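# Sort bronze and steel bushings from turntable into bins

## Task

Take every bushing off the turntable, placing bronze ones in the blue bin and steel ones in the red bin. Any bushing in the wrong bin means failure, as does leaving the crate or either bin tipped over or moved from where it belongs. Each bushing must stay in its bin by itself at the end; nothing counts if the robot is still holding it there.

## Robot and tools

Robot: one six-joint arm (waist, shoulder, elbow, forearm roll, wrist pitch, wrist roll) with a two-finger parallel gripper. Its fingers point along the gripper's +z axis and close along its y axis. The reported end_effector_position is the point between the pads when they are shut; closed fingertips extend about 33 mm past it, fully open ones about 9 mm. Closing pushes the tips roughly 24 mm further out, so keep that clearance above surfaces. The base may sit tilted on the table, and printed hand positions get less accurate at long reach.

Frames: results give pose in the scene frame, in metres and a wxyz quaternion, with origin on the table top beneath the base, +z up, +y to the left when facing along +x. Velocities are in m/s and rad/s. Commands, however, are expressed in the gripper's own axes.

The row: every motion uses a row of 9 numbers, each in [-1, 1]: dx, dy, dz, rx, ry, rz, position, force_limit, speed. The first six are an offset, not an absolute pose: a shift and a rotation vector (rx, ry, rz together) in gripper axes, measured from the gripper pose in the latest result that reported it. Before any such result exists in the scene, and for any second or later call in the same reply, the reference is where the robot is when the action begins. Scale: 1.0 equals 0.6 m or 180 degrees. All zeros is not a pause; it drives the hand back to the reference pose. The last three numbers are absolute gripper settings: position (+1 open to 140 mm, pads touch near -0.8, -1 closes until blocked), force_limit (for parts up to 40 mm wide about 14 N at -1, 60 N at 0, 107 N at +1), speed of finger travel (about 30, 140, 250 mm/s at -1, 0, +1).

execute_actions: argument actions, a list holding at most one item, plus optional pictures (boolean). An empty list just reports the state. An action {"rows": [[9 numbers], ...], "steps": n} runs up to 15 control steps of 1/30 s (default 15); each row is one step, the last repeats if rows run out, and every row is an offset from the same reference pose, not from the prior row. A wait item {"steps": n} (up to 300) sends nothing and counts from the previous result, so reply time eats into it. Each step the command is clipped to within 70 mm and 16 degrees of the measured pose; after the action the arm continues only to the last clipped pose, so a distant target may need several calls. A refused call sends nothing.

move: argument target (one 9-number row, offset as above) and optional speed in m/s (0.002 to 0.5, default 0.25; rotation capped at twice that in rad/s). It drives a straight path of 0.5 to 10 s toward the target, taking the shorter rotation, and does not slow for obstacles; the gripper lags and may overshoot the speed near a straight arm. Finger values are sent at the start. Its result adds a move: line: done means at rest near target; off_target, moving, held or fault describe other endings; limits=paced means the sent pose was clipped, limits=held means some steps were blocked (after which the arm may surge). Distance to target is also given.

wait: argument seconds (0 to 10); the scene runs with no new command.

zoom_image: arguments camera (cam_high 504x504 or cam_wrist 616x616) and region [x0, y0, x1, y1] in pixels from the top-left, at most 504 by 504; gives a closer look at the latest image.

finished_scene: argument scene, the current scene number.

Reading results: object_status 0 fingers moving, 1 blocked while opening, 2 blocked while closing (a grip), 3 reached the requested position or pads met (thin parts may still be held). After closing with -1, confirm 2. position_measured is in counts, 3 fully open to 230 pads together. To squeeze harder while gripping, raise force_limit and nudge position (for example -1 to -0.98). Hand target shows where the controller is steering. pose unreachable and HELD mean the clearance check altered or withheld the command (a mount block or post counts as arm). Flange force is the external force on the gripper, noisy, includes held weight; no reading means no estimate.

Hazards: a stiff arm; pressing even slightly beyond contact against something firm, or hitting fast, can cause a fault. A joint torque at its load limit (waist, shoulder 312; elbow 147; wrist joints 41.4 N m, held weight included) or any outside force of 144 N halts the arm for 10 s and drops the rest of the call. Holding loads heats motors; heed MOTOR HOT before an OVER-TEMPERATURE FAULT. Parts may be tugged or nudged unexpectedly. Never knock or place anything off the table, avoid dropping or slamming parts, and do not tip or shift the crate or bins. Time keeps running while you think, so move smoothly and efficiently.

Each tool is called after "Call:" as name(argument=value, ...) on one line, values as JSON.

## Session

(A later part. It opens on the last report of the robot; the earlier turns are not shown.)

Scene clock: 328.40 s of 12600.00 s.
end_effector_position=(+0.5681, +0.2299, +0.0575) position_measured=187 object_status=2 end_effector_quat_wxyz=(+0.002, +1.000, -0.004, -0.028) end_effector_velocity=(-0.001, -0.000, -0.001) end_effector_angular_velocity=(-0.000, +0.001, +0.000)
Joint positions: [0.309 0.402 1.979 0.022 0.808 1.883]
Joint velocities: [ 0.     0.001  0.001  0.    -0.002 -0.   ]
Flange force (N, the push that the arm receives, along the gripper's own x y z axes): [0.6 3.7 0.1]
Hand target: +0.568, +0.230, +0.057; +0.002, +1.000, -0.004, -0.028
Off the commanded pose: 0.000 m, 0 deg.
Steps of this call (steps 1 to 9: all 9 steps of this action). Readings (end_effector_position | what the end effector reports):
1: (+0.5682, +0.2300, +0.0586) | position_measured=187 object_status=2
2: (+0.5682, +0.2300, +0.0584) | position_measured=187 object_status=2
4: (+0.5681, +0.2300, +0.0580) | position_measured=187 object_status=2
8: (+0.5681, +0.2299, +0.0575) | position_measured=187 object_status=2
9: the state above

Call:
execute_actions(actions=[{"rows":[[0,0,0.0006,0,0,0,-1,-0.2,0.3],[0,0,0.0012,0,0,0,-1,-0.2,0.3],[0,0,0.0014,0,0,0,-1,-0.2,0.3],[0,0,0.0014,0,0,0,-1,-0.2,0.3],[0,0,0.0014,0,0,0,-1,-0.2,0.3],[0,0,0.0014,0,0,0,-1,-0.2,0.3],[0,0,0.0014,0,0,0,-1,-0.2,0.3],[0,0,0.0012,0,0,0,-0.35,-0.3,-0.3]],"steps":15}], pictures=false)

Call:
move(target=[-0.008,0,-0.145,0,0,0,-0.35,-0.3,-0.3], speed=0.2)

Call:
zoom_image(camera="cam_wrist", region=[210,180,410,380])

Call:
zoom_image(camera="cam_high", region=[260,220,330,270])

Scene clock: 331.00 s of 12600.00 s.
end_effector_position=(+0.5681, +0.2299, +0.0567) position_measured=173 object_status=0 end_effector_quat_wxyz=(+0.002, +1.000, -0.004, -0.028) end_effector_velocity=(-0.001, +0.000, -0.000) end_effector_angular_velocity=(-0.000, +0.001, -0.001)
Joint positions: [0.309 0.403 1.98  0.022 0.807 1.883]
Joint velocities: [ 0.001 -0.     0.001  0.     0.     0.001]
Flange force (N, the push that the arm receives, along the gripper's own x y z axes): [4.3 -0.1 -0.3]
Hand target: +0.568, +0.230, +0.057; +0.002, +1.000, -0.004, -0.028
Off the commanded pose: 0.000 m, 0 deg.
Steps of this call (steps 1 to 63: nothing new was sent; steps 64 to 78: all 15 steps of this action). Readings (end_effector_position | what the end effector reports):
64: (+0.5681, +0.2300, +0.0574) | position_measured=187 object_status=2
65: (+0.5681, +0.2300, +0.0573) | position_measured=187 object_status=2
67: (+0.5681, +0.2299, +0.0570) | position_measured=187 object_status=2
71: (+0.5681, +0.2299, +0.0567) | position_measured=187 object_status=0
78: the state above

Scene clock: 332.17 s of 12600.00 s.
end_effector_position=(+0.5682, +0.2302, +0.1438) position_measured=173 object_status=3 end_effector_quat_wxyz=(+0.002, +1.000, -0.004, -0.028) end_effector_velocity=(+0.000, -0.000, +0.001) end_effector_angular_velocity=(-0.000, -0.001, -0.001)
Joint positions: [0.31  0.302 1.924 0.019 0.965 1.887]
Joint velocities: [-0.    -0.001 -0.001 -0.001  0.002  0.001]
Flange force (N, the push that the arm receives, along the gripper's own x y z axes): [6.0 2.7 0.7]
Hand target: +0.568, +0.230, +0.144; +0.002, +1.000, -0.004, -0.028
Off the commanded pose: 0.000 m, 0 deg.
move: done

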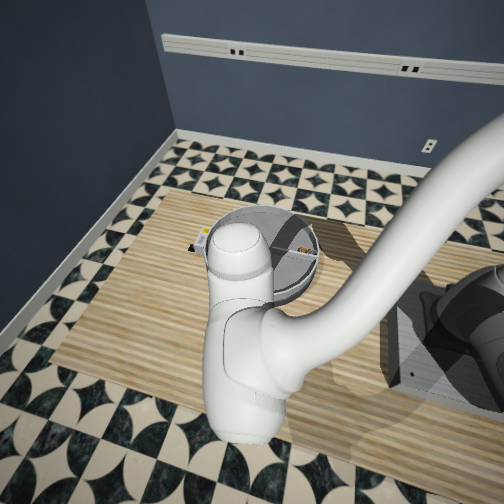

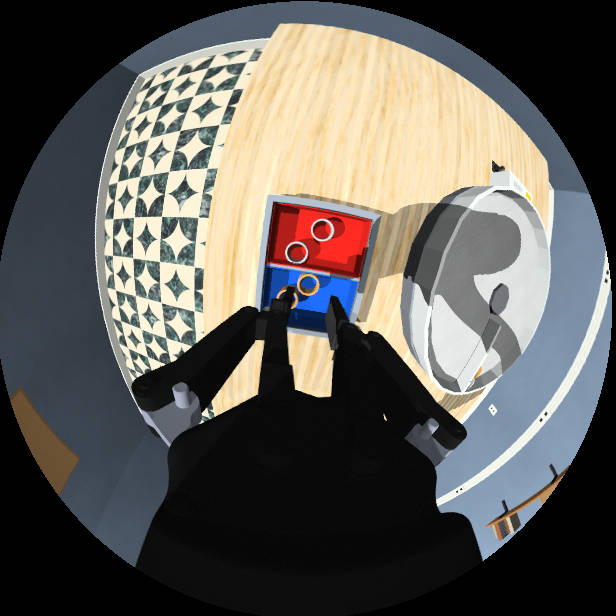

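Region (210, 180, 410, 380) of cam_wrist's 616x616 image, scaled by 2.520, with more detail than that image has.

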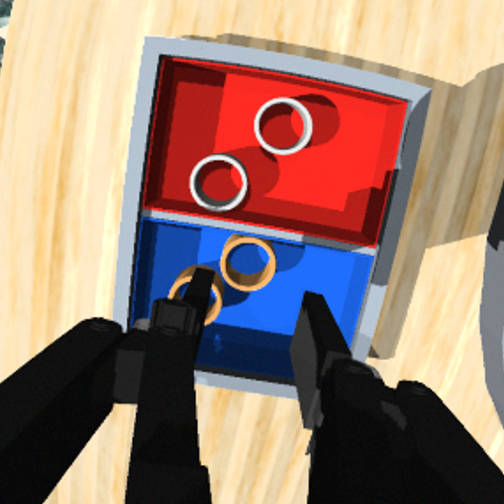

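Region (260, 220, 330, 270) of cam_high's 504x504 image, scaled by 7.200, with more detail than that image has; it fills the top 360 rows of this view, and the rest is white.

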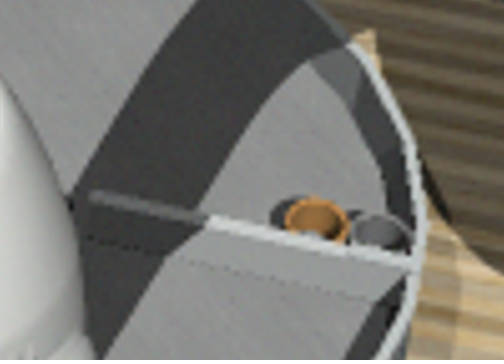

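Call:
execute_actions(actions=[])

Call:
zoom_image(camera="cam_high", region=[200,190,340,290])

Scene clock: 338.33 s of 12600.00 s.
end_effector_position=(+0.5682, +0.2302, +0.1439) position_measured=173 object_status=3 end_effector_quat_wxyz=(+0.002, +1.000, -0.004, -0.028) end_effector_velocity=(+0.000, -0.000, +0.000) end_effector_angular_velocity=(-0.000, -0.001, +0.001)
Joint positions: [0.31  0.301 1.924 0.019 0.965 1.887]
Joint velocities: [-0.     0.    -0.001 -0.     0.    -0.001]
Flange force (N, the push that the arm receives, along the gripper's own x y z axes): [4.4 2.0 -3.0]
Hand target: +0.568, +0.230, +0.144; +0.002, +1.000, -0.004, -0.028
Off the commanded pose: 0.000 m, 0 deg.
Steps of this call (steps 1 to 185: nothing new was sent). Readings (end_effector_position | what the end effector reports):
1: (+0.5682, +0.2302, +0.1438) | position_measured=173 object_status=3
2: (+0.5682, +0.2302, +0.1439) | position_measured=173 object_status=3
4: (+0.5682, +0.2302, +0.1439) | position_measured=173 object_status=3
8: (+0.5682, +0.2302, +0.1439) | position_measured=173 object_status=3
185: the state above

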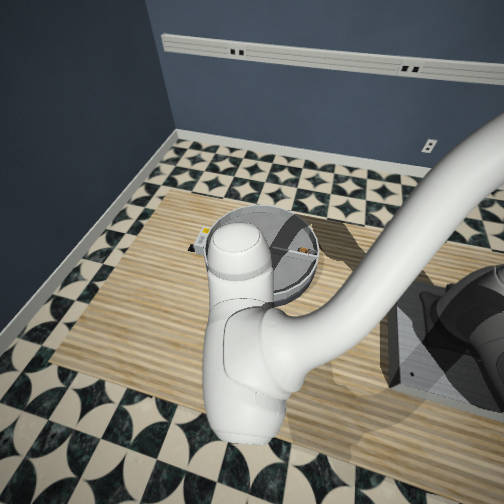

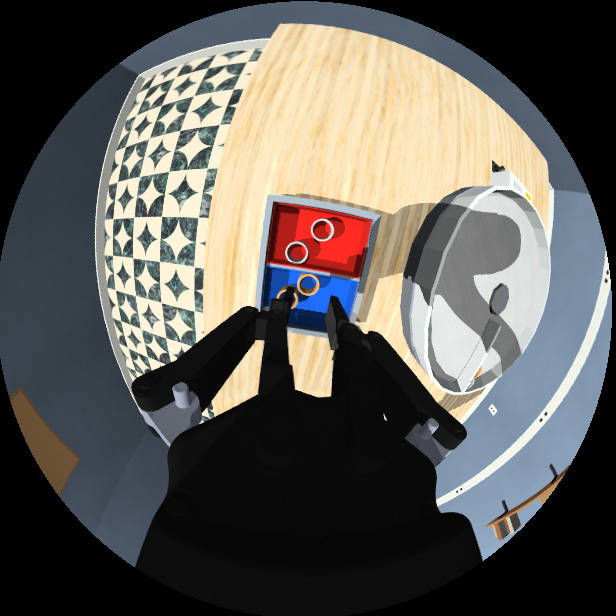

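Region (200, 190, 340, 290) of cam_high's 504x504 image, scaled by 3.600, with more detail than that image has; it fills the top 360 rows of this view, and the rest is white.

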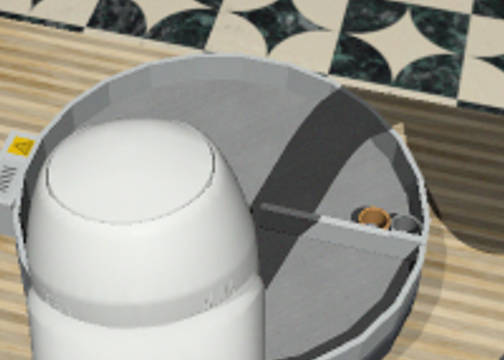

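Call:
move(target=[-0.084,0.681,0.0217,0,-0.0658,-0.0025,-0.35,-0.3,-0.6], speed=0.45)

Call:
move(target=[0.007,0,0.026,0,0,0,-0.35,-0.3,-0.6], speed=0.1)

Call:
zoom_image(camera="cam_wrist", region=[230,250,350,370])

Call:
zoom_image(camera="cam_wrist", region=[250,270,330,350])

Scene clock: 342.37 s of 12600.00 s.
end_effector_position=(+0.5134, -0.1787, +0.1351) position_measured=173 object_status=3 end_effector_quat_wxyz=(+0.002, +0.991, -0.000, -0.131) end_effector_velocity=(+0.000, -0.002, -0.000) end_effector_angular_velocity=(+0.000, -0.001, -0.001)
Joint positions: [-0.356  0.318  1.948 -0.098  1.121  1.279]
Joint velocities: [-0.003  0.001 -0.001 -0.    -0.001 -0.002]
Flange force (N, the push that the arm receives, along the gripper's own x y z axes): [2.7 2.3 -0.8]
Hand target: +0.513, -0.179, +0.135; +0.002, +0.991, -0.000, -0.131
Off the commanded pose: 0.001 m, 0 deg.
move: done; limits=paced

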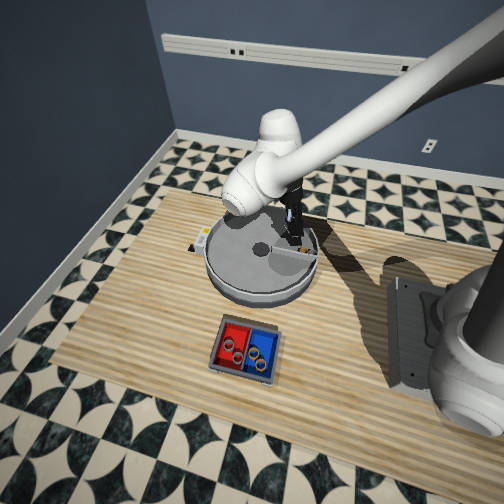

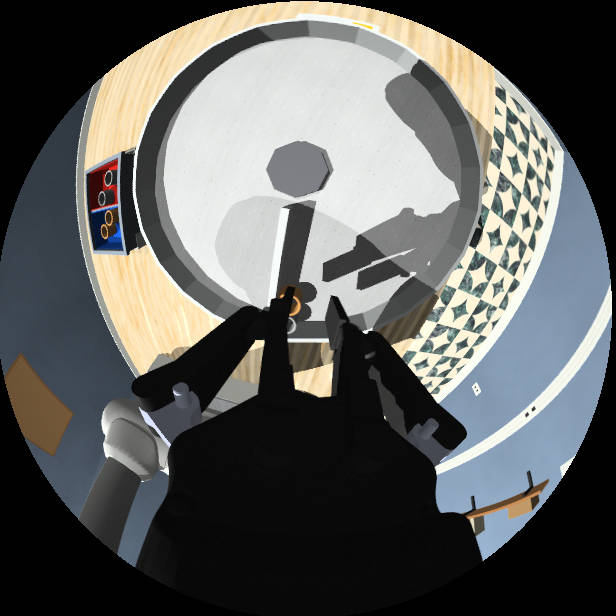

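Scene clock: 343.10 s of 12600.00 s.
end_effector_position=(+0.5134, -0.1788, +0.1191) position_measured=173 object_status=3 end_effector_quat_wxyz=(+0.002, +0.991, -0.000, -0.131) end_effector_velocity=(+0.001, +0.000, -0.002) end_effector_angular_velocity=(-0.000, -0.002, -0.000)
Joint positions: [-0.356  0.336  1.959 -0.099  1.092  1.282]
Joint velocities: [ 0.     0.002  0.001  0.    -0.005  0.   ]
Flange force (N, the push that the arm receives, along the gripper's own x y z axes): [-5.0 -1.1 -3.2]
Hand target: +0.513, -0.179, +0.119; +0.002, +0.991, -0.000, -0.131
Off the commanded pose: 0.000 m, 0 deg.
move: done

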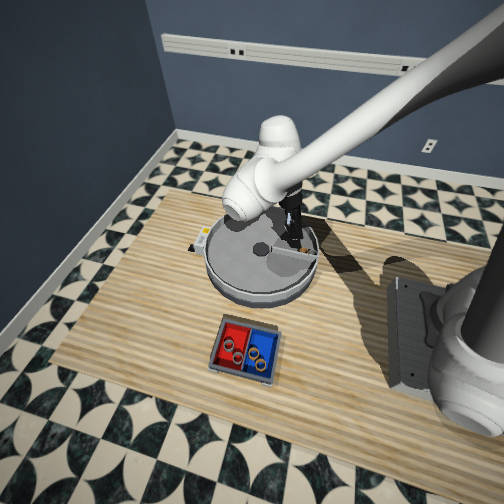

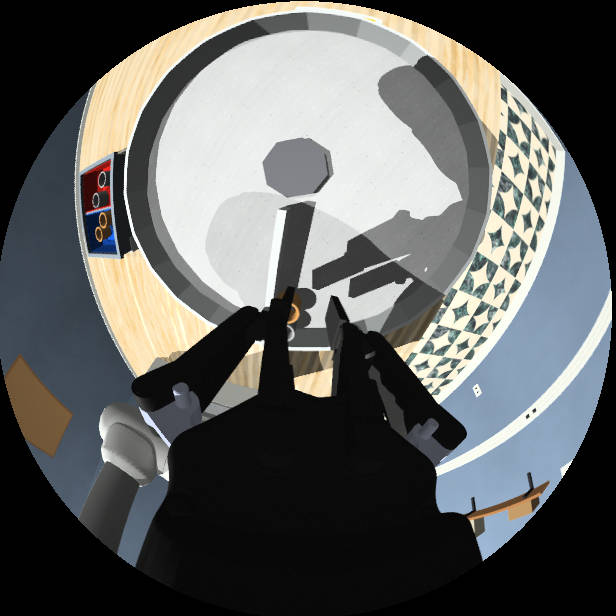

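Region (230, 250, 350, 370) of cam_wrist's 616x616 image, scaled by 4.200, with more detail than that image has.

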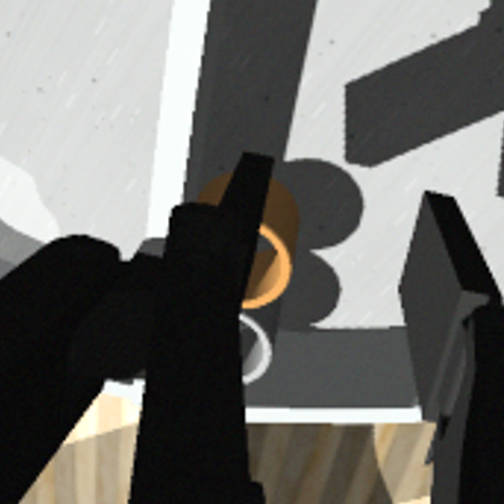

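Region (250, 270, 330, 350) of cam_wrist's 616x616 image, scaled by 6.300, with more detail than that image has.

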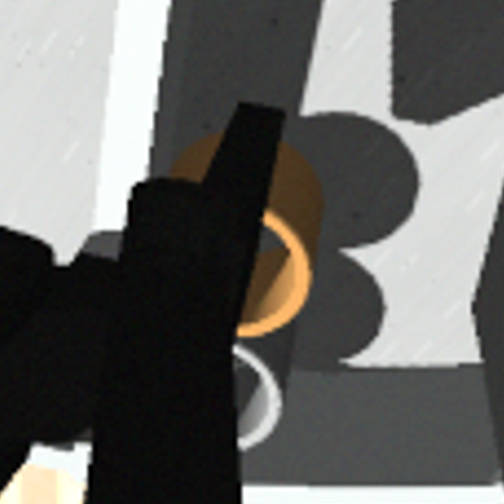

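Call:
move(target=[-0.0373,0,0.0152,0,0,0,-0.35,-0.3,-0.6], speed=0.07)

Call:
zoom_image(camera="cam_wrist", region=[250,270,330,350])

Call:
zoom_image(camera="cam_wrist", region=[230,250,370,390])

Scene clock: 348.70 s of 12600.00 s.
end_effector_position=(+0.4895, -0.1788, +0.1161) position_measured=173 object_status=3 end_effector_quat_wxyz=(+0.002, +0.991, -0.000, -0.131) end_effector_velocity=(-0.002, +0.000, -0.001) end_effector_angular_velocity=(+0.000, +0.001, +0.000)
Joint positions: [-0.369  0.31   2.005 -0.104  1.071  1.273]
Joint velocities: [-0.    -0.002  0.004 -0.001 -0.001 -0.   ]
Flange force (N, the push that the arm receives, along the gripper's own x y z axes): [1.0 5.5 1.1]
Hand target: +0.489, -0.179, +0.116; +0.002, +0.991, -0.000, -0.131
Off the commanded pose: 0.000 m, 0 deg.
move: done

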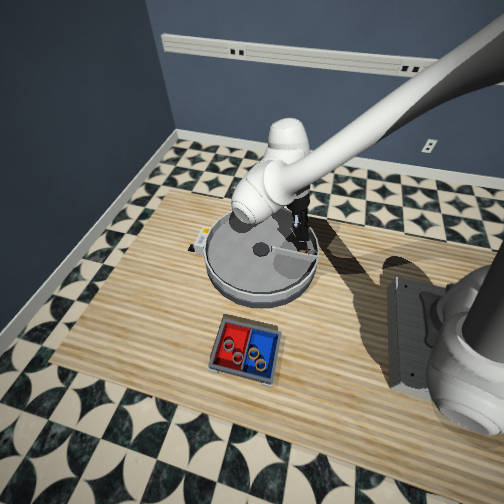

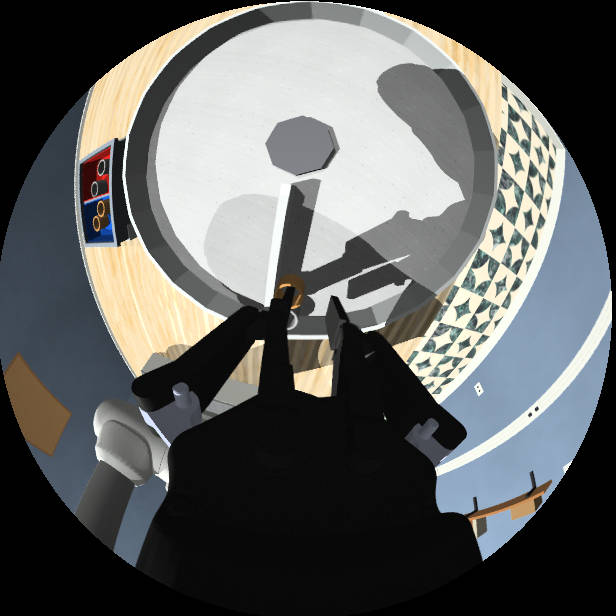

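Region (250, 270, 330, 350) of cam_wrist's 616x616 image, scaled by 6.300, with more detail than that image has.

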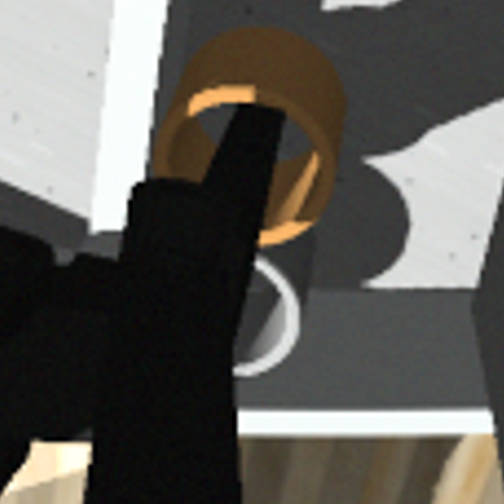

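Region (230, 250, 370, 390) of cam_wrist's 616x616 image, scaled by 3.600, with more detail than that image has.

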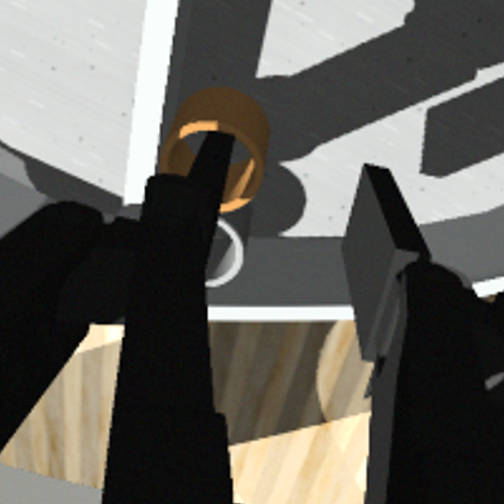

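Call:
move(target=[-0.0048,-0.0015,0.0045,0,0,0,-0.35,-0.3,-0.6], speed=0.03)

Call:
zoom_image(camera="cam_wrist", region=[250,270,330,350])

Scene clock: 353.10 s of 12600.00 s.
end_effector_position=(+0.4861, -0.1779, +0.1143) position_measured=173 object_status=3 end_effector_quat_wxyz=(+0.002, +0.991, -0.000, -0.131) end_effector_velocity=(+0.000, +0.000, -0.000) end_effector_angular_velocity=(+0.000, -0.002, +0.001)
Joint positions: [-0.37   0.307  2.013 -0.104  1.066  1.273]
Joint velocities: [ 0.    -0.     0.001  0.001 -0.002 -0.001]
Flange force (N, the push that the arm receives, along the gripper's own x y z axes): [-4.6 3.2 -3.3]
Hand target: +0.486, -0.178, +0.114; +0.002, +0.991, -0.000, -0.131
Off the commanded pose: 0.000 m, 0 deg.
move: done

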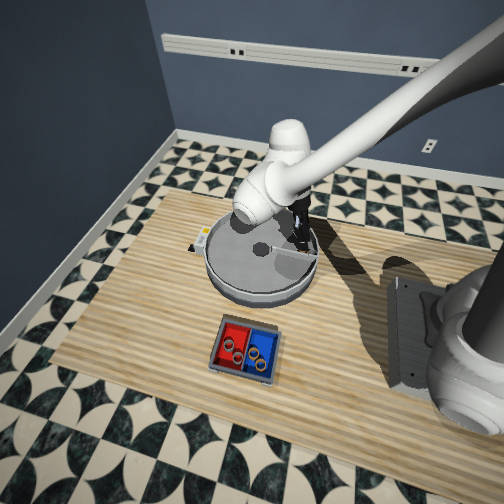

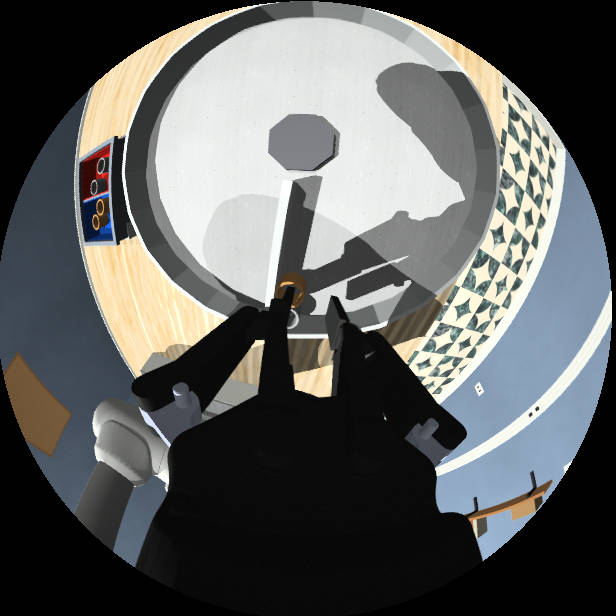

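Region (250, 270, 330, 350) of cam_wrist's 616x616 image, scaled by 6.300, with more detail than that image has.

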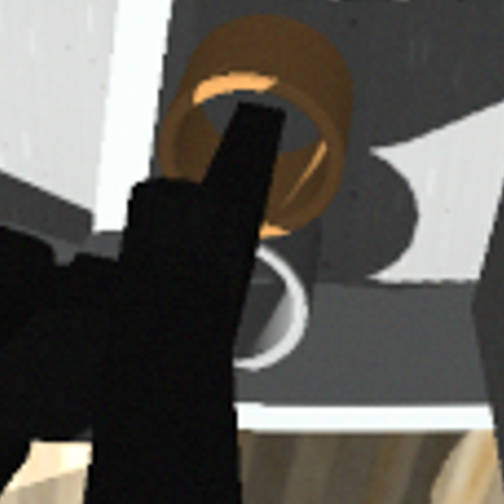

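Call:
execute_actions(actions=[{"rows":[[0.0002,0,0.0008,0,0,0,-0.35,-0.3,-0.6],[0.0004,0,0.0016,0,0,0,-0.35,-0.3,-0.6],[0.0006,0,0.0024,0,0,0,-0.35,-0.3,-0.6],[0.0008,0,0.003,0,0,0,-0.35,-0.3,-0.6],[0.0009,0,0.0035,0,0,0,-0.35,-0.3,-0.6]],"steps":12}])

Call:
zoom_image(camera="cam_wrist", region=[250,270,330,350])

Scene clock: 355.20 s of 12600.00 s.
end_effector_position=(+0.4861, -0.1779, +0.1122) position_measured=173 object_status=3 end_effector_quat_wxyz=(+0.002, +0.991, -0.000, -0.131) end_effector_velocity=(+0.000, -0.000, -0.000) end_effector_angular_velocity=(-0.000, +0.000, -0.001)
Joint positions: [-0.37   0.31   2.014 -0.104  1.062  1.273]
Joint velocities: [ 0.     0.001 -0.001  0.     0.     0.001]
Flange force (N, the push that the arm receives, along the gripper's own x y z axes): [-1.6 4.6 -3.4]
Hand target: +0.486, -0.178, +0.112; +0.002, +0.991, -0.000, -0.131
Off the commanded pose: 0.000 m, 0 deg.
Steps of this call (steps 1 to 51: nothing new was sent; steps 52 to 63: all 12 steps of this action). Readings (end_effector_position | what the end effector reports):
52: (+0.4860, -0.1779, +0.1143) | position_measured=173 object_status=3
53: (+0.4861, -0.1779, +0.1142) | position_measured=173 object_status=3
55: (+0.4861, -0.1780, +0.1137) | position_measured=173 object_status=3
59: (+0.4861, -0.1779, +0.1125) | position_measured=173 object_status=3
63: the state above

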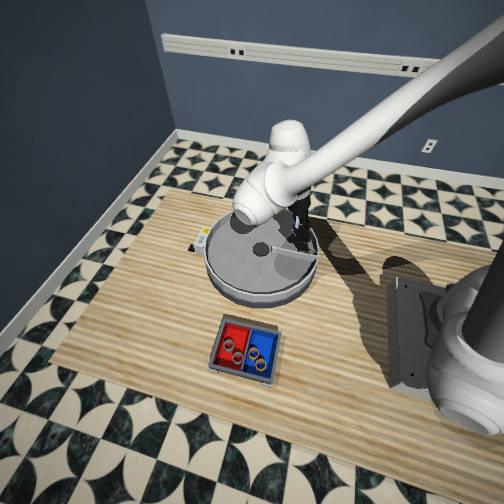

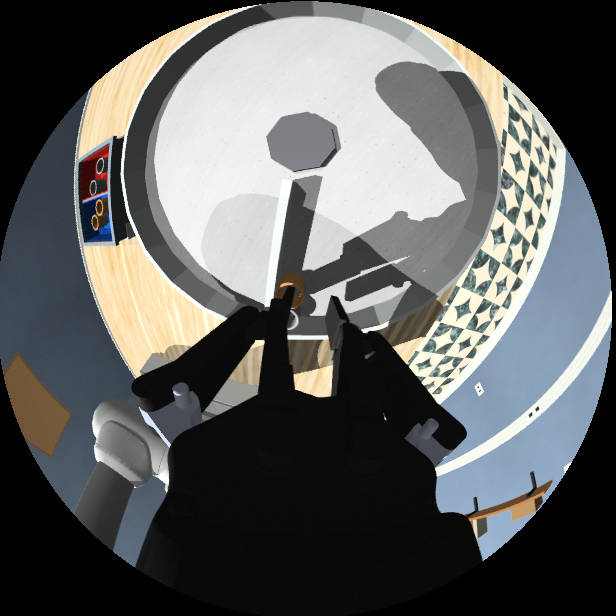

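Region (250, 270, 330, 350) of cam_wrist's 616x616 image, scaled by 6.300, with more detail than that image has.

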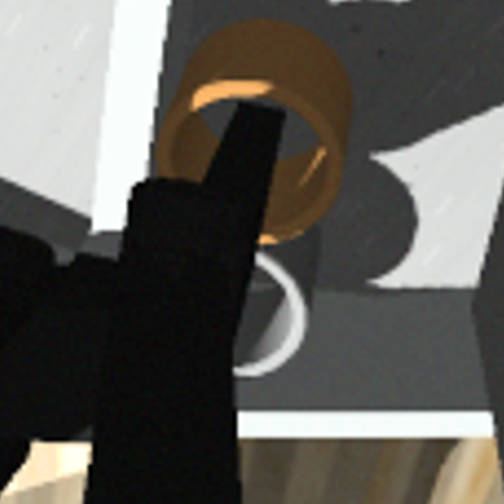

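Call:
execute_actions(actions=[{"rows":[[0.0002,0,0.0007,0,0,0,-0.35,-0.3,-0.6],[0.0004,0,0.0014,0,0,0,-0.35,-0.3,-0.6],[0.0005,0,0.002,0,0,0,-0.35,-0.3,-0.6]],"steps":10}], pictures=false)

Scene clock: 356.30 s of 12600.00 s.
end_effector_position=(+0.4860, -0.1779, +0.1110) position_measured=173 object_status=3 end_effector_quat_wxyz=(+0.002, +0.991, -0.000, -0.131) end_effector_velocity=(+0.000, +0.000, -0.001) end_effector_angular_velocity=(+0.000, -0.001, +0.000)
Joint positions: [-0.37   0.311  2.015 -0.105  1.059  1.274]
Joint velocities: [ 0.     0.001  0.     0.    -0.002 -0.   ]
Flange force (N, the push that the arm receives, along the gripper's own x y z axes): [-1.0 2.6 -0.6]
Hand target: +0.486, -0.178, +0.111; +0.002, +0.991, -0.000, -0.131
Off the commanded pose: 0.000 m, 0 deg.
Steps of this call (steps 1 to 23: nothing new was sent; steps 24 to 33: all 10 steps of this action). Readings (end_effector_position | what the end effector reports):
24: (+0.4861, -0.1779, +0.1121) | position_measured=173 object_status=3
25: (+0.4861, -0.1779, +0.1120) | position_measured=173 object_status=3
27: (+0.4861, -0.1779, +0.1115) | position_measured=173 object_status=3
31: (+0.4860, -0.1779, +0.1111) | position_measured=173 object_status=3
33: the state above

Call:
move(target=[0.1966,0.0918,-0.052,0,0,0,-0.35,-0.3,-0.6], speed=0.045)

Call:
zoom_image(camera="cam_wrist", region=[230,250,370,390])

Scene clock: 360.57 s of 12600.00 s.
end_effector_position=(+0.6078, -0.2331, +0.1105) position_measured=173 object_status=3 end_effector_quat_wxyz=(+0.002, +0.991, -0.000, -0.131) end_effector_velocity=(+0.001, -0.000, +0.001) end_effector_angular_velocity=(+0.001, +0.001, -0.002)
Joint positions: [-0.382  0.483  1.747 -0.103  1.154  1.252]
Joint velocities: [-0.     0.002 -0.004  0.001  0.004  0.   ]
Flange force (N, the push that the arm receives, along the gripper's own x y z axes): [0.3 1.7 -2.6]
Hand target: +0.608, -0.233, +0.111; +0.002, +0.991, -0.000, -0.131
Off the commanded pose: 0.000 m, 0 deg.
move: done

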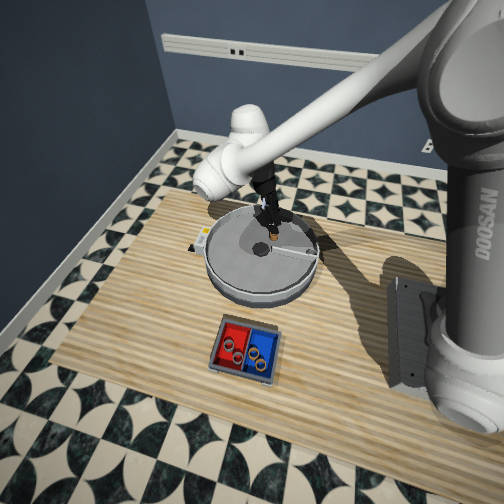

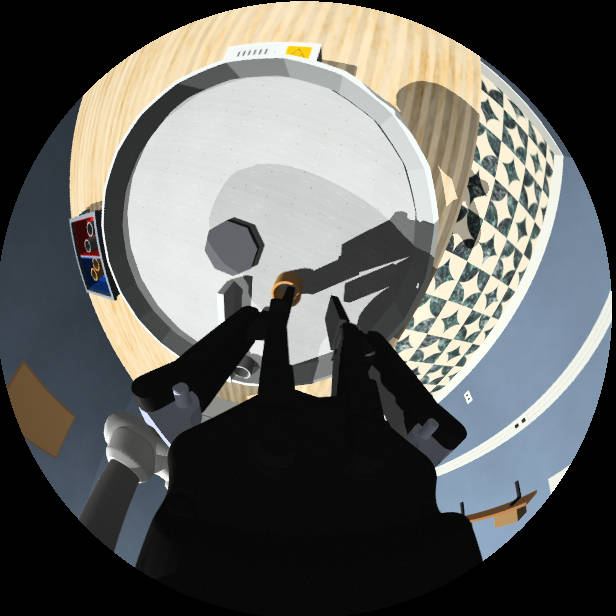

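Region (230, 250, 370, 390) of cam_wrist's 616x616 image, scaled by 3.600, with more detail than that image has.

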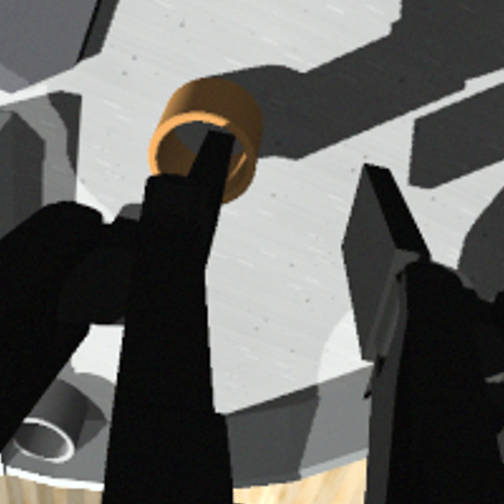

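Call:
execute_actions(actions=[{"rows":[[-0.002,0,-0.008,0,0,0,-0.35,-0.3,-0.6],[-0.0039,0,-0.0145,0,0,0,-0.35,-0.3,-0.6],[-0.0039,0,-0.0145,0,0,0,-0.35,-0.3,-0.6],[-0.0039,0,-0.0145,0,0,0,-0.35,-0.3,-0.6],[-0.0039,0,-0.0145,0,0,0,-0.35,-0.3,-0.6],[-0.008,-0.01,-0.0135,0,0.014,0,-0.19,-0.2,0.3],[-0.012,-0.02,-0.0125,0,0.028,0,-0.19,-0.2,0.3],[-0.016,-0.03,-0.0115,0,0.042,0,-0.19,-0.2,0.3],[-0.02,-0.04,-0.0105,0,0.056,0,-0.19,-0.2,0.3],[-0.024,-0.05,-0.009,0,0.07,0,-0.19,-0.2,0.3],[-0.028,-0.06,-0.008,0,0.0833,0,-0.19,-0.2,0.3]],"steps":15}], pictures=false)

Call:
execute_actions(actions=[{"rows":[[0,0,0.007,0,0,0,-0.19,-0.2,0.3],[0,0,0.014,0,0,0,-0.19,-0.2,0.3],[0,0,0.021,0,0,0,-0.19,-0.2,0.3],[0,0,0.028,0,0,0,-0.19,-0.2,0.3],[0,0,0.033,0,0,0,-0.19,-0.2,0.3],[0,0,0.033,0,0,0,-0.19,-0.2,0.3],[0,0,0.033,0,0,0,-0.19,-0.2,0.3],[0,0,0.033,0,0,0,-0.19,-0.2,0.3],[0,0,0.033,0,0,0,-1,-0.2,0.3],[0,0,0.033,0,0,0,-1,-0.2,0.3],[0,0,0.033,0,0,0,-1,-0.2,0.3],[0,0,0.0325,0,0,0,-1,-0.2,0.3],[0,0,0.032,0,0,0,-1,-0.2,0.3],[0,0,0.0315,0,0,0,-1,-0.2,0.3],[0,0,0.031,0,0,0,-1,-0.2,0.3]],"steps":15}])

Call:
zoom_image(camera="cam_wrist", region=[230,230,370,370])

Scene clock: 363.87 s of 12600.00 s.
end_effector_position=(+0.5948, -0.2029, +0.1204) position_measured=153 object_status=3 end_effector_quat_wxyz=(+0.003, +1.000, -0.002, -0.028) end_effector_velocity=(-0.033, +0.073, +0.000) end_effector_angular_velocity=(-0.014, -0.597, +0.009)
Joint positions: [-0.383  0.349  1.911 -0.027  0.929  1.218]
Joint velocities: [-0.018 -0.335  0.474  0.239 -0.705 -0.163]
Flange force (N, the push that the arm receives, along the gripper's own x y z axes): [-1.0 4.3 -2.2]
Hand target: +0.593, -0.197, +0.120; +0.003, +1.000, -0.001, -0.003
Off the commanded pose: 0.006 m, 3 deg.
Steps of this call (steps 1 to 84: nothing new was sent; steps 85 to 99: all 15 steps of this action). Readings (end_effector_position | what the end effector reports):
85: (+0.6079, -0.2331, +0.1106) | position_measured=173 object_status=3
86: (+0.6078, -0.2331, +0.1118) | position_measured=173 object_status=3
88: (+0.6079, -0.2331, +0.1160) | position_measured=173 object_status=3
92: (+0.6065, -0.2295, +0.1188) | position_measured=158 object_status=0
99: the state above

Scene clock: 364.37 s of 12600.00 s.
end_effector_position=(+0.5937, -0.2030, +0.1013) position_measured=187 object_status=0 end_effector_quat_wxyz=(+0.003, +1.000, -0.002, -0.028) end_effector_velocity=(-0.002, +0.001, +0.001) end_effector_angular_velocity=(+0.003, +0.009, -0.000)
Joint positions: [-0.384  0.369  1.926 -0.027  0.894  1.218]
Joint velocities: [ 0.001 -0.    -0.002 -0.     0.012  0.001]
Flange force (N, the push that the arm receives, along the gripper's own x y z axes): [-6.9 -0.3 -29.1]
Hand target: +0.594, -0.203, +0.102; +0.003, +1.000, -0.002, -0.028
Off the commanded pose: 0.001 m, 0 deg.
Steps of this call (steps 1 to 15: all 15 steps of this action). Readings (end_effector_position | what the end effector reports):
1: (+0.5940, -0.2009, +0.1203) | position_measured=153 object_status=3
2: (+0.5937, -0.2002, +0.1203) | position_measured=153 object_status=3
4: (+0.5940, -0.2014, +0.1167) | position_measured=153 object_status=3
8: (+0.5937, -0.2029, +0.1036) | position_measured=153 object_status=3
15: the state above

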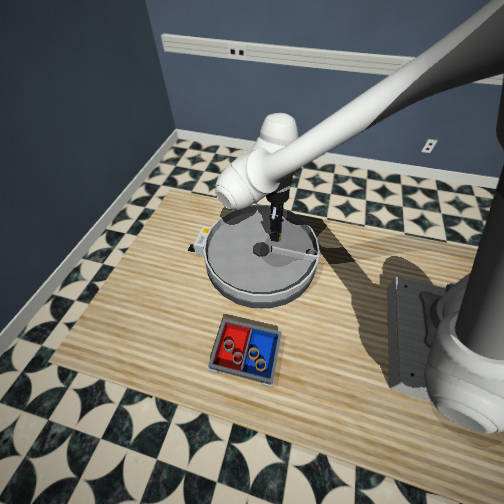

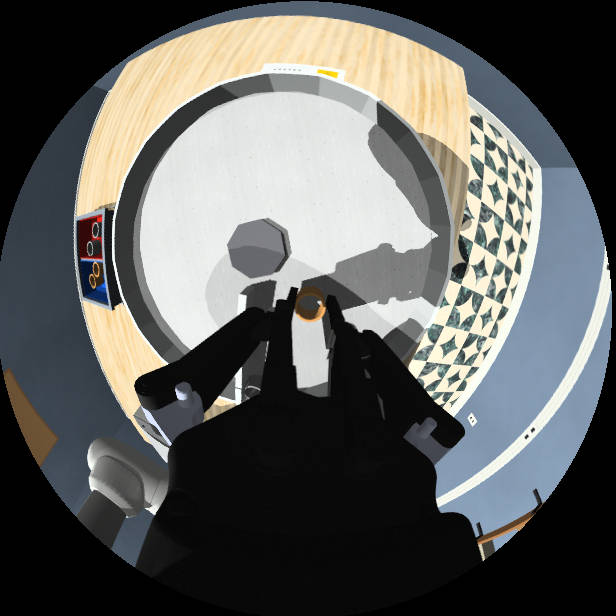

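Region (230, 230, 370, 370) of cam_wrist's 616x616 image, scaled by 3.600, with more detail than that image has.

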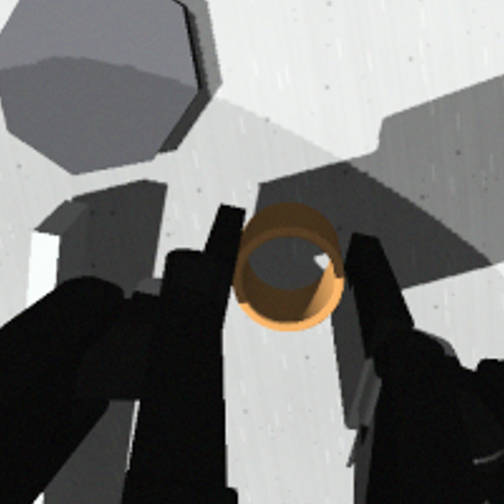

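Call:
move(target=[-0.005,0,-0.09,0,0,0,-1,-0.2,0.3], speed=0.15)

Call:
move(target=[-0.100,-0.677,0.038,0,0,0,-1,-0.2,0.3], speed=0.4)

Call:
zoom_image(camera="cam_wrist", region=[230,200,410,380])

Scene clock: 366.40 s of 12600.00 s.
end_effector_position=(+0.5937, -0.2028, +0.1553) position_measured=187 object_status=2 end_effector_quat_wxyz=(+0.003, +1.000, -0.002, -0.028) end_effector_velocity=(-0.002, +0.001, +0.000) end_effector_angular_velocity=(+0.002, +0.004, -0.000)
Joint positions: [-0.384  0.311  1.887 -0.025  0.99   1.215]
Joint velocities: [ 0.    -0.001  0.001  0.001  0.004 -0.   ]
Flange force (N, the push that the arm receives, along the gripper's own x y z axes): [2.3 5.0 1.3]
Hand target: +0.594, -0.203, +0.155; +0.003, +1.000, -0.002, -0.028
Off the commanded pose: 0.000 m, 0 deg.
move: done

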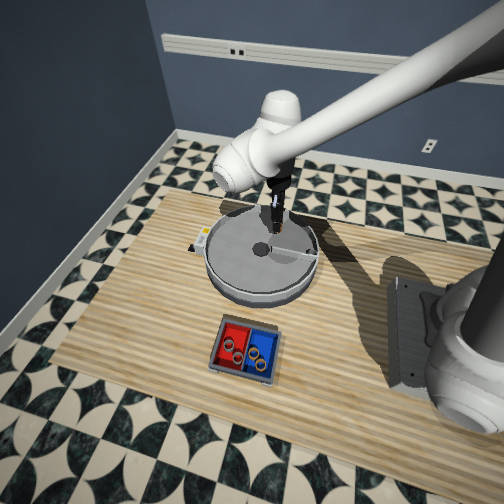

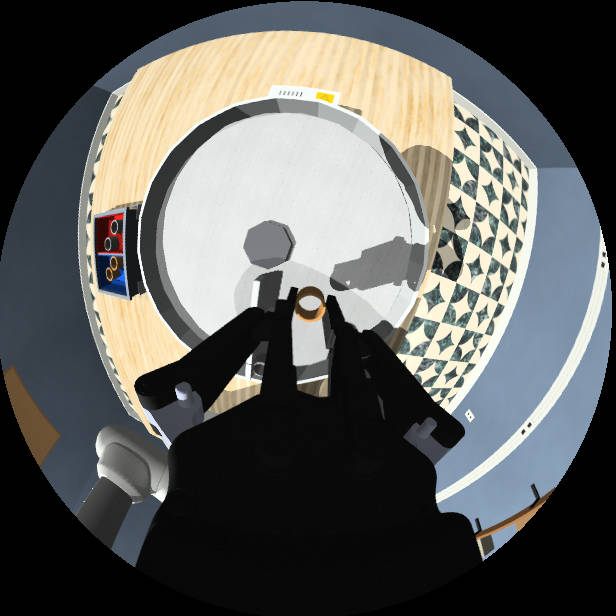

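Scene clock: 368.07 s of 12600.00 s.
end_effector_position=(+0.5346, +0.2044, +0.1344) position_measured=187 object_status=2 end_effector_quat_wxyz=(+0.002, +1.000, -0.002, -0.028) end_effector_velocity=(-0.000, +0.001, -0.000) end_effector_angular_velocity=(-0.001, +0.001, +0.000)
Joint positions: [0.286 0.257 2.009 0.017 0.925 1.86 ]
Joint velocities: [ 0.002  0.001 -0.001 -0.001  0.001  0.003]
Flange force (N, the push that the arm receives, along the gripper's own x y z axes): [0.7 3.1 0.7]
Hand target: +0.535, +0.204, +0.134; +0.002, +1.000, -0.002, -0.028
Off the commanded pose: 0.001 m, 0 deg.
move: done; limits=paced

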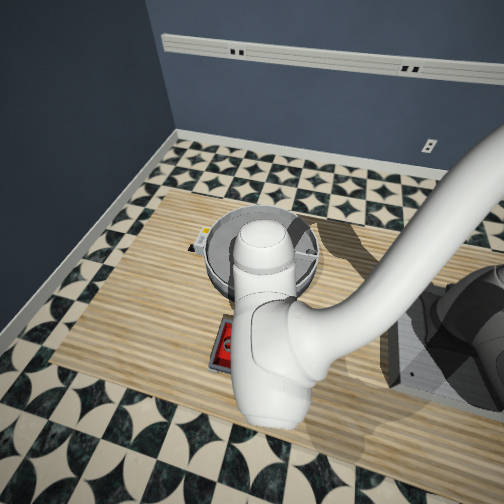

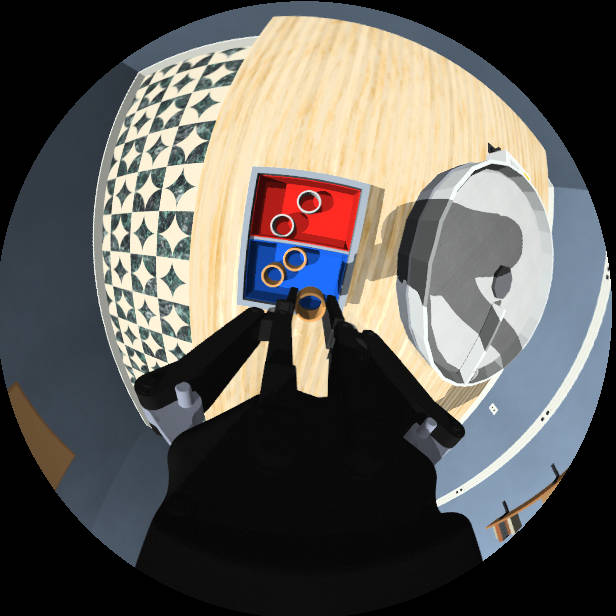

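Region (230, 200, 410, 380) of cam_wrist's 616x616 image, scaled by 2.800, with more detail than that image has.

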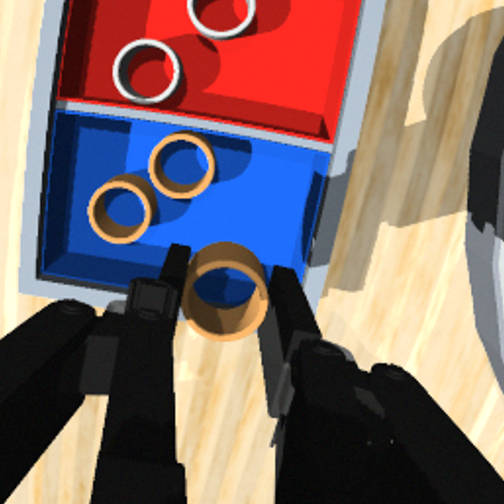

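Call:
move(target=[0.0045,0.002,0.078,0,0,0,-1,-0.2,0.3], speed=0.1)

Call:
zoom_image(camera="cam_wrist", region=[230,220,390,380])

Scene clock: 370.17 s of 12600.00 s.
end_effector_position=(+0.5346, +0.2030, +0.0877) position_measured=187 object_status=2 end_effector_quat_wxyz=(+0.002, +1.000, -0.002, -0.028) end_effector_velocity=(+0.000, +0.000, -0.002) end_effector_angular_velocity=(+0.001, -0.001, -0.001)
Joint positions: [0.284 0.313 2.042 0.019 0.836 1.856]
Joint velocities: [-0.     0.002  0.001  0.001 -0.004  0.   ]
Flange force (N, the push that the arm receives, along the gripper's own x y z axes): [4.0 5.1 -5.3]
Hand target: +0.535, +0.203, +0.088; +0.002, +1.000, -0.002, -0.028
Off the commanded pose: 0.000 m, 0 deg.
move: done

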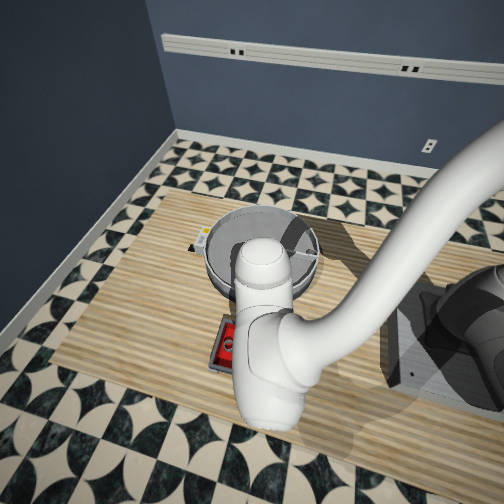

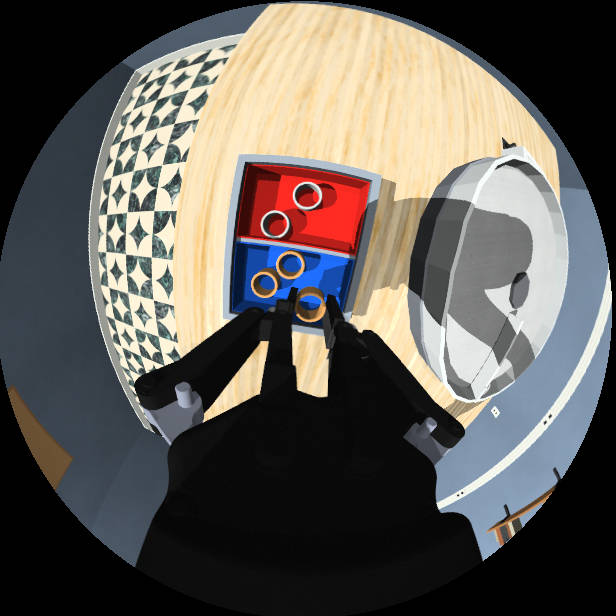

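Region (230, 220, 390, 380) of cam_wrist's 616x616 image, scaled by 3.150, with more detail than that image has.

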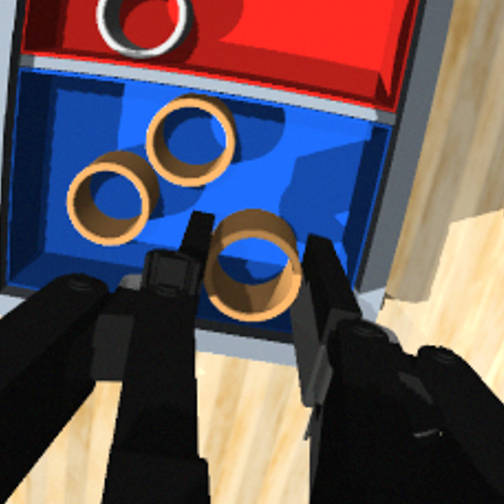

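Call:
move(target=[0.0027,0.0015,0.0485,0,0,0,-1,-0.2,0.3], speed=0.035)

Call:
zoom_image(camera="cam_wrist", region=[230,220,390,380])

Scene clock: 372.47 s of 12600.00 s.
end_effector_position=(+0.5346, +0.2021, +0.0586) position_measured=187 object_status=2 end_effector_quat_wxyz=(+0.002, +1.000, -0.002, -0.028) end_effector_velocity=(-0.000, -0.000, -0.001) end_effector_angular_velocity=(-0.000, +0.001, -0.000)
Joint positions: [0.283 0.351 2.059 0.02  0.78  1.853]
Joint velocities: [-0.001  0.002  0.001  0.    -0.002 -0.   ]
Flange force (N, the push that the arm receives, along the gripper's own x y z axes): [2.3 4.3 -0.8]
Hand target: +0.535, +0.202, +0.058; +0.002, +1.000, -0.002, -0.028
Off the commanded pose: 0.000 m, 0 deg.
move: done

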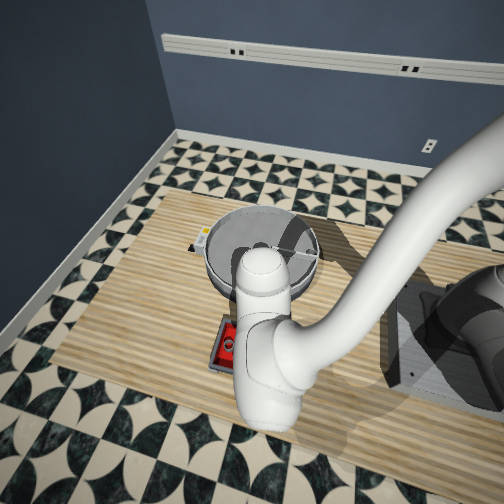

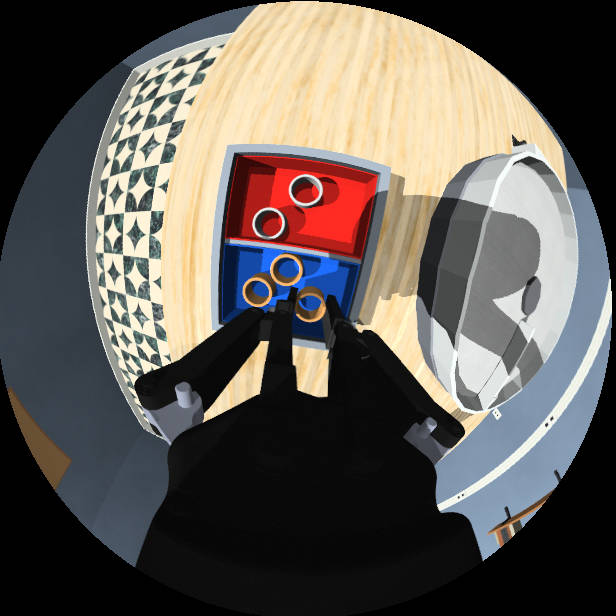

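Region (230, 220, 390, 380) of cam_wrist's 616x616 image, scaled by 3.150, with more detail than that image has.

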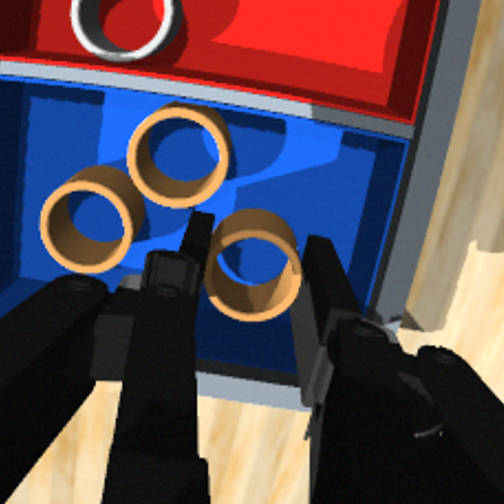

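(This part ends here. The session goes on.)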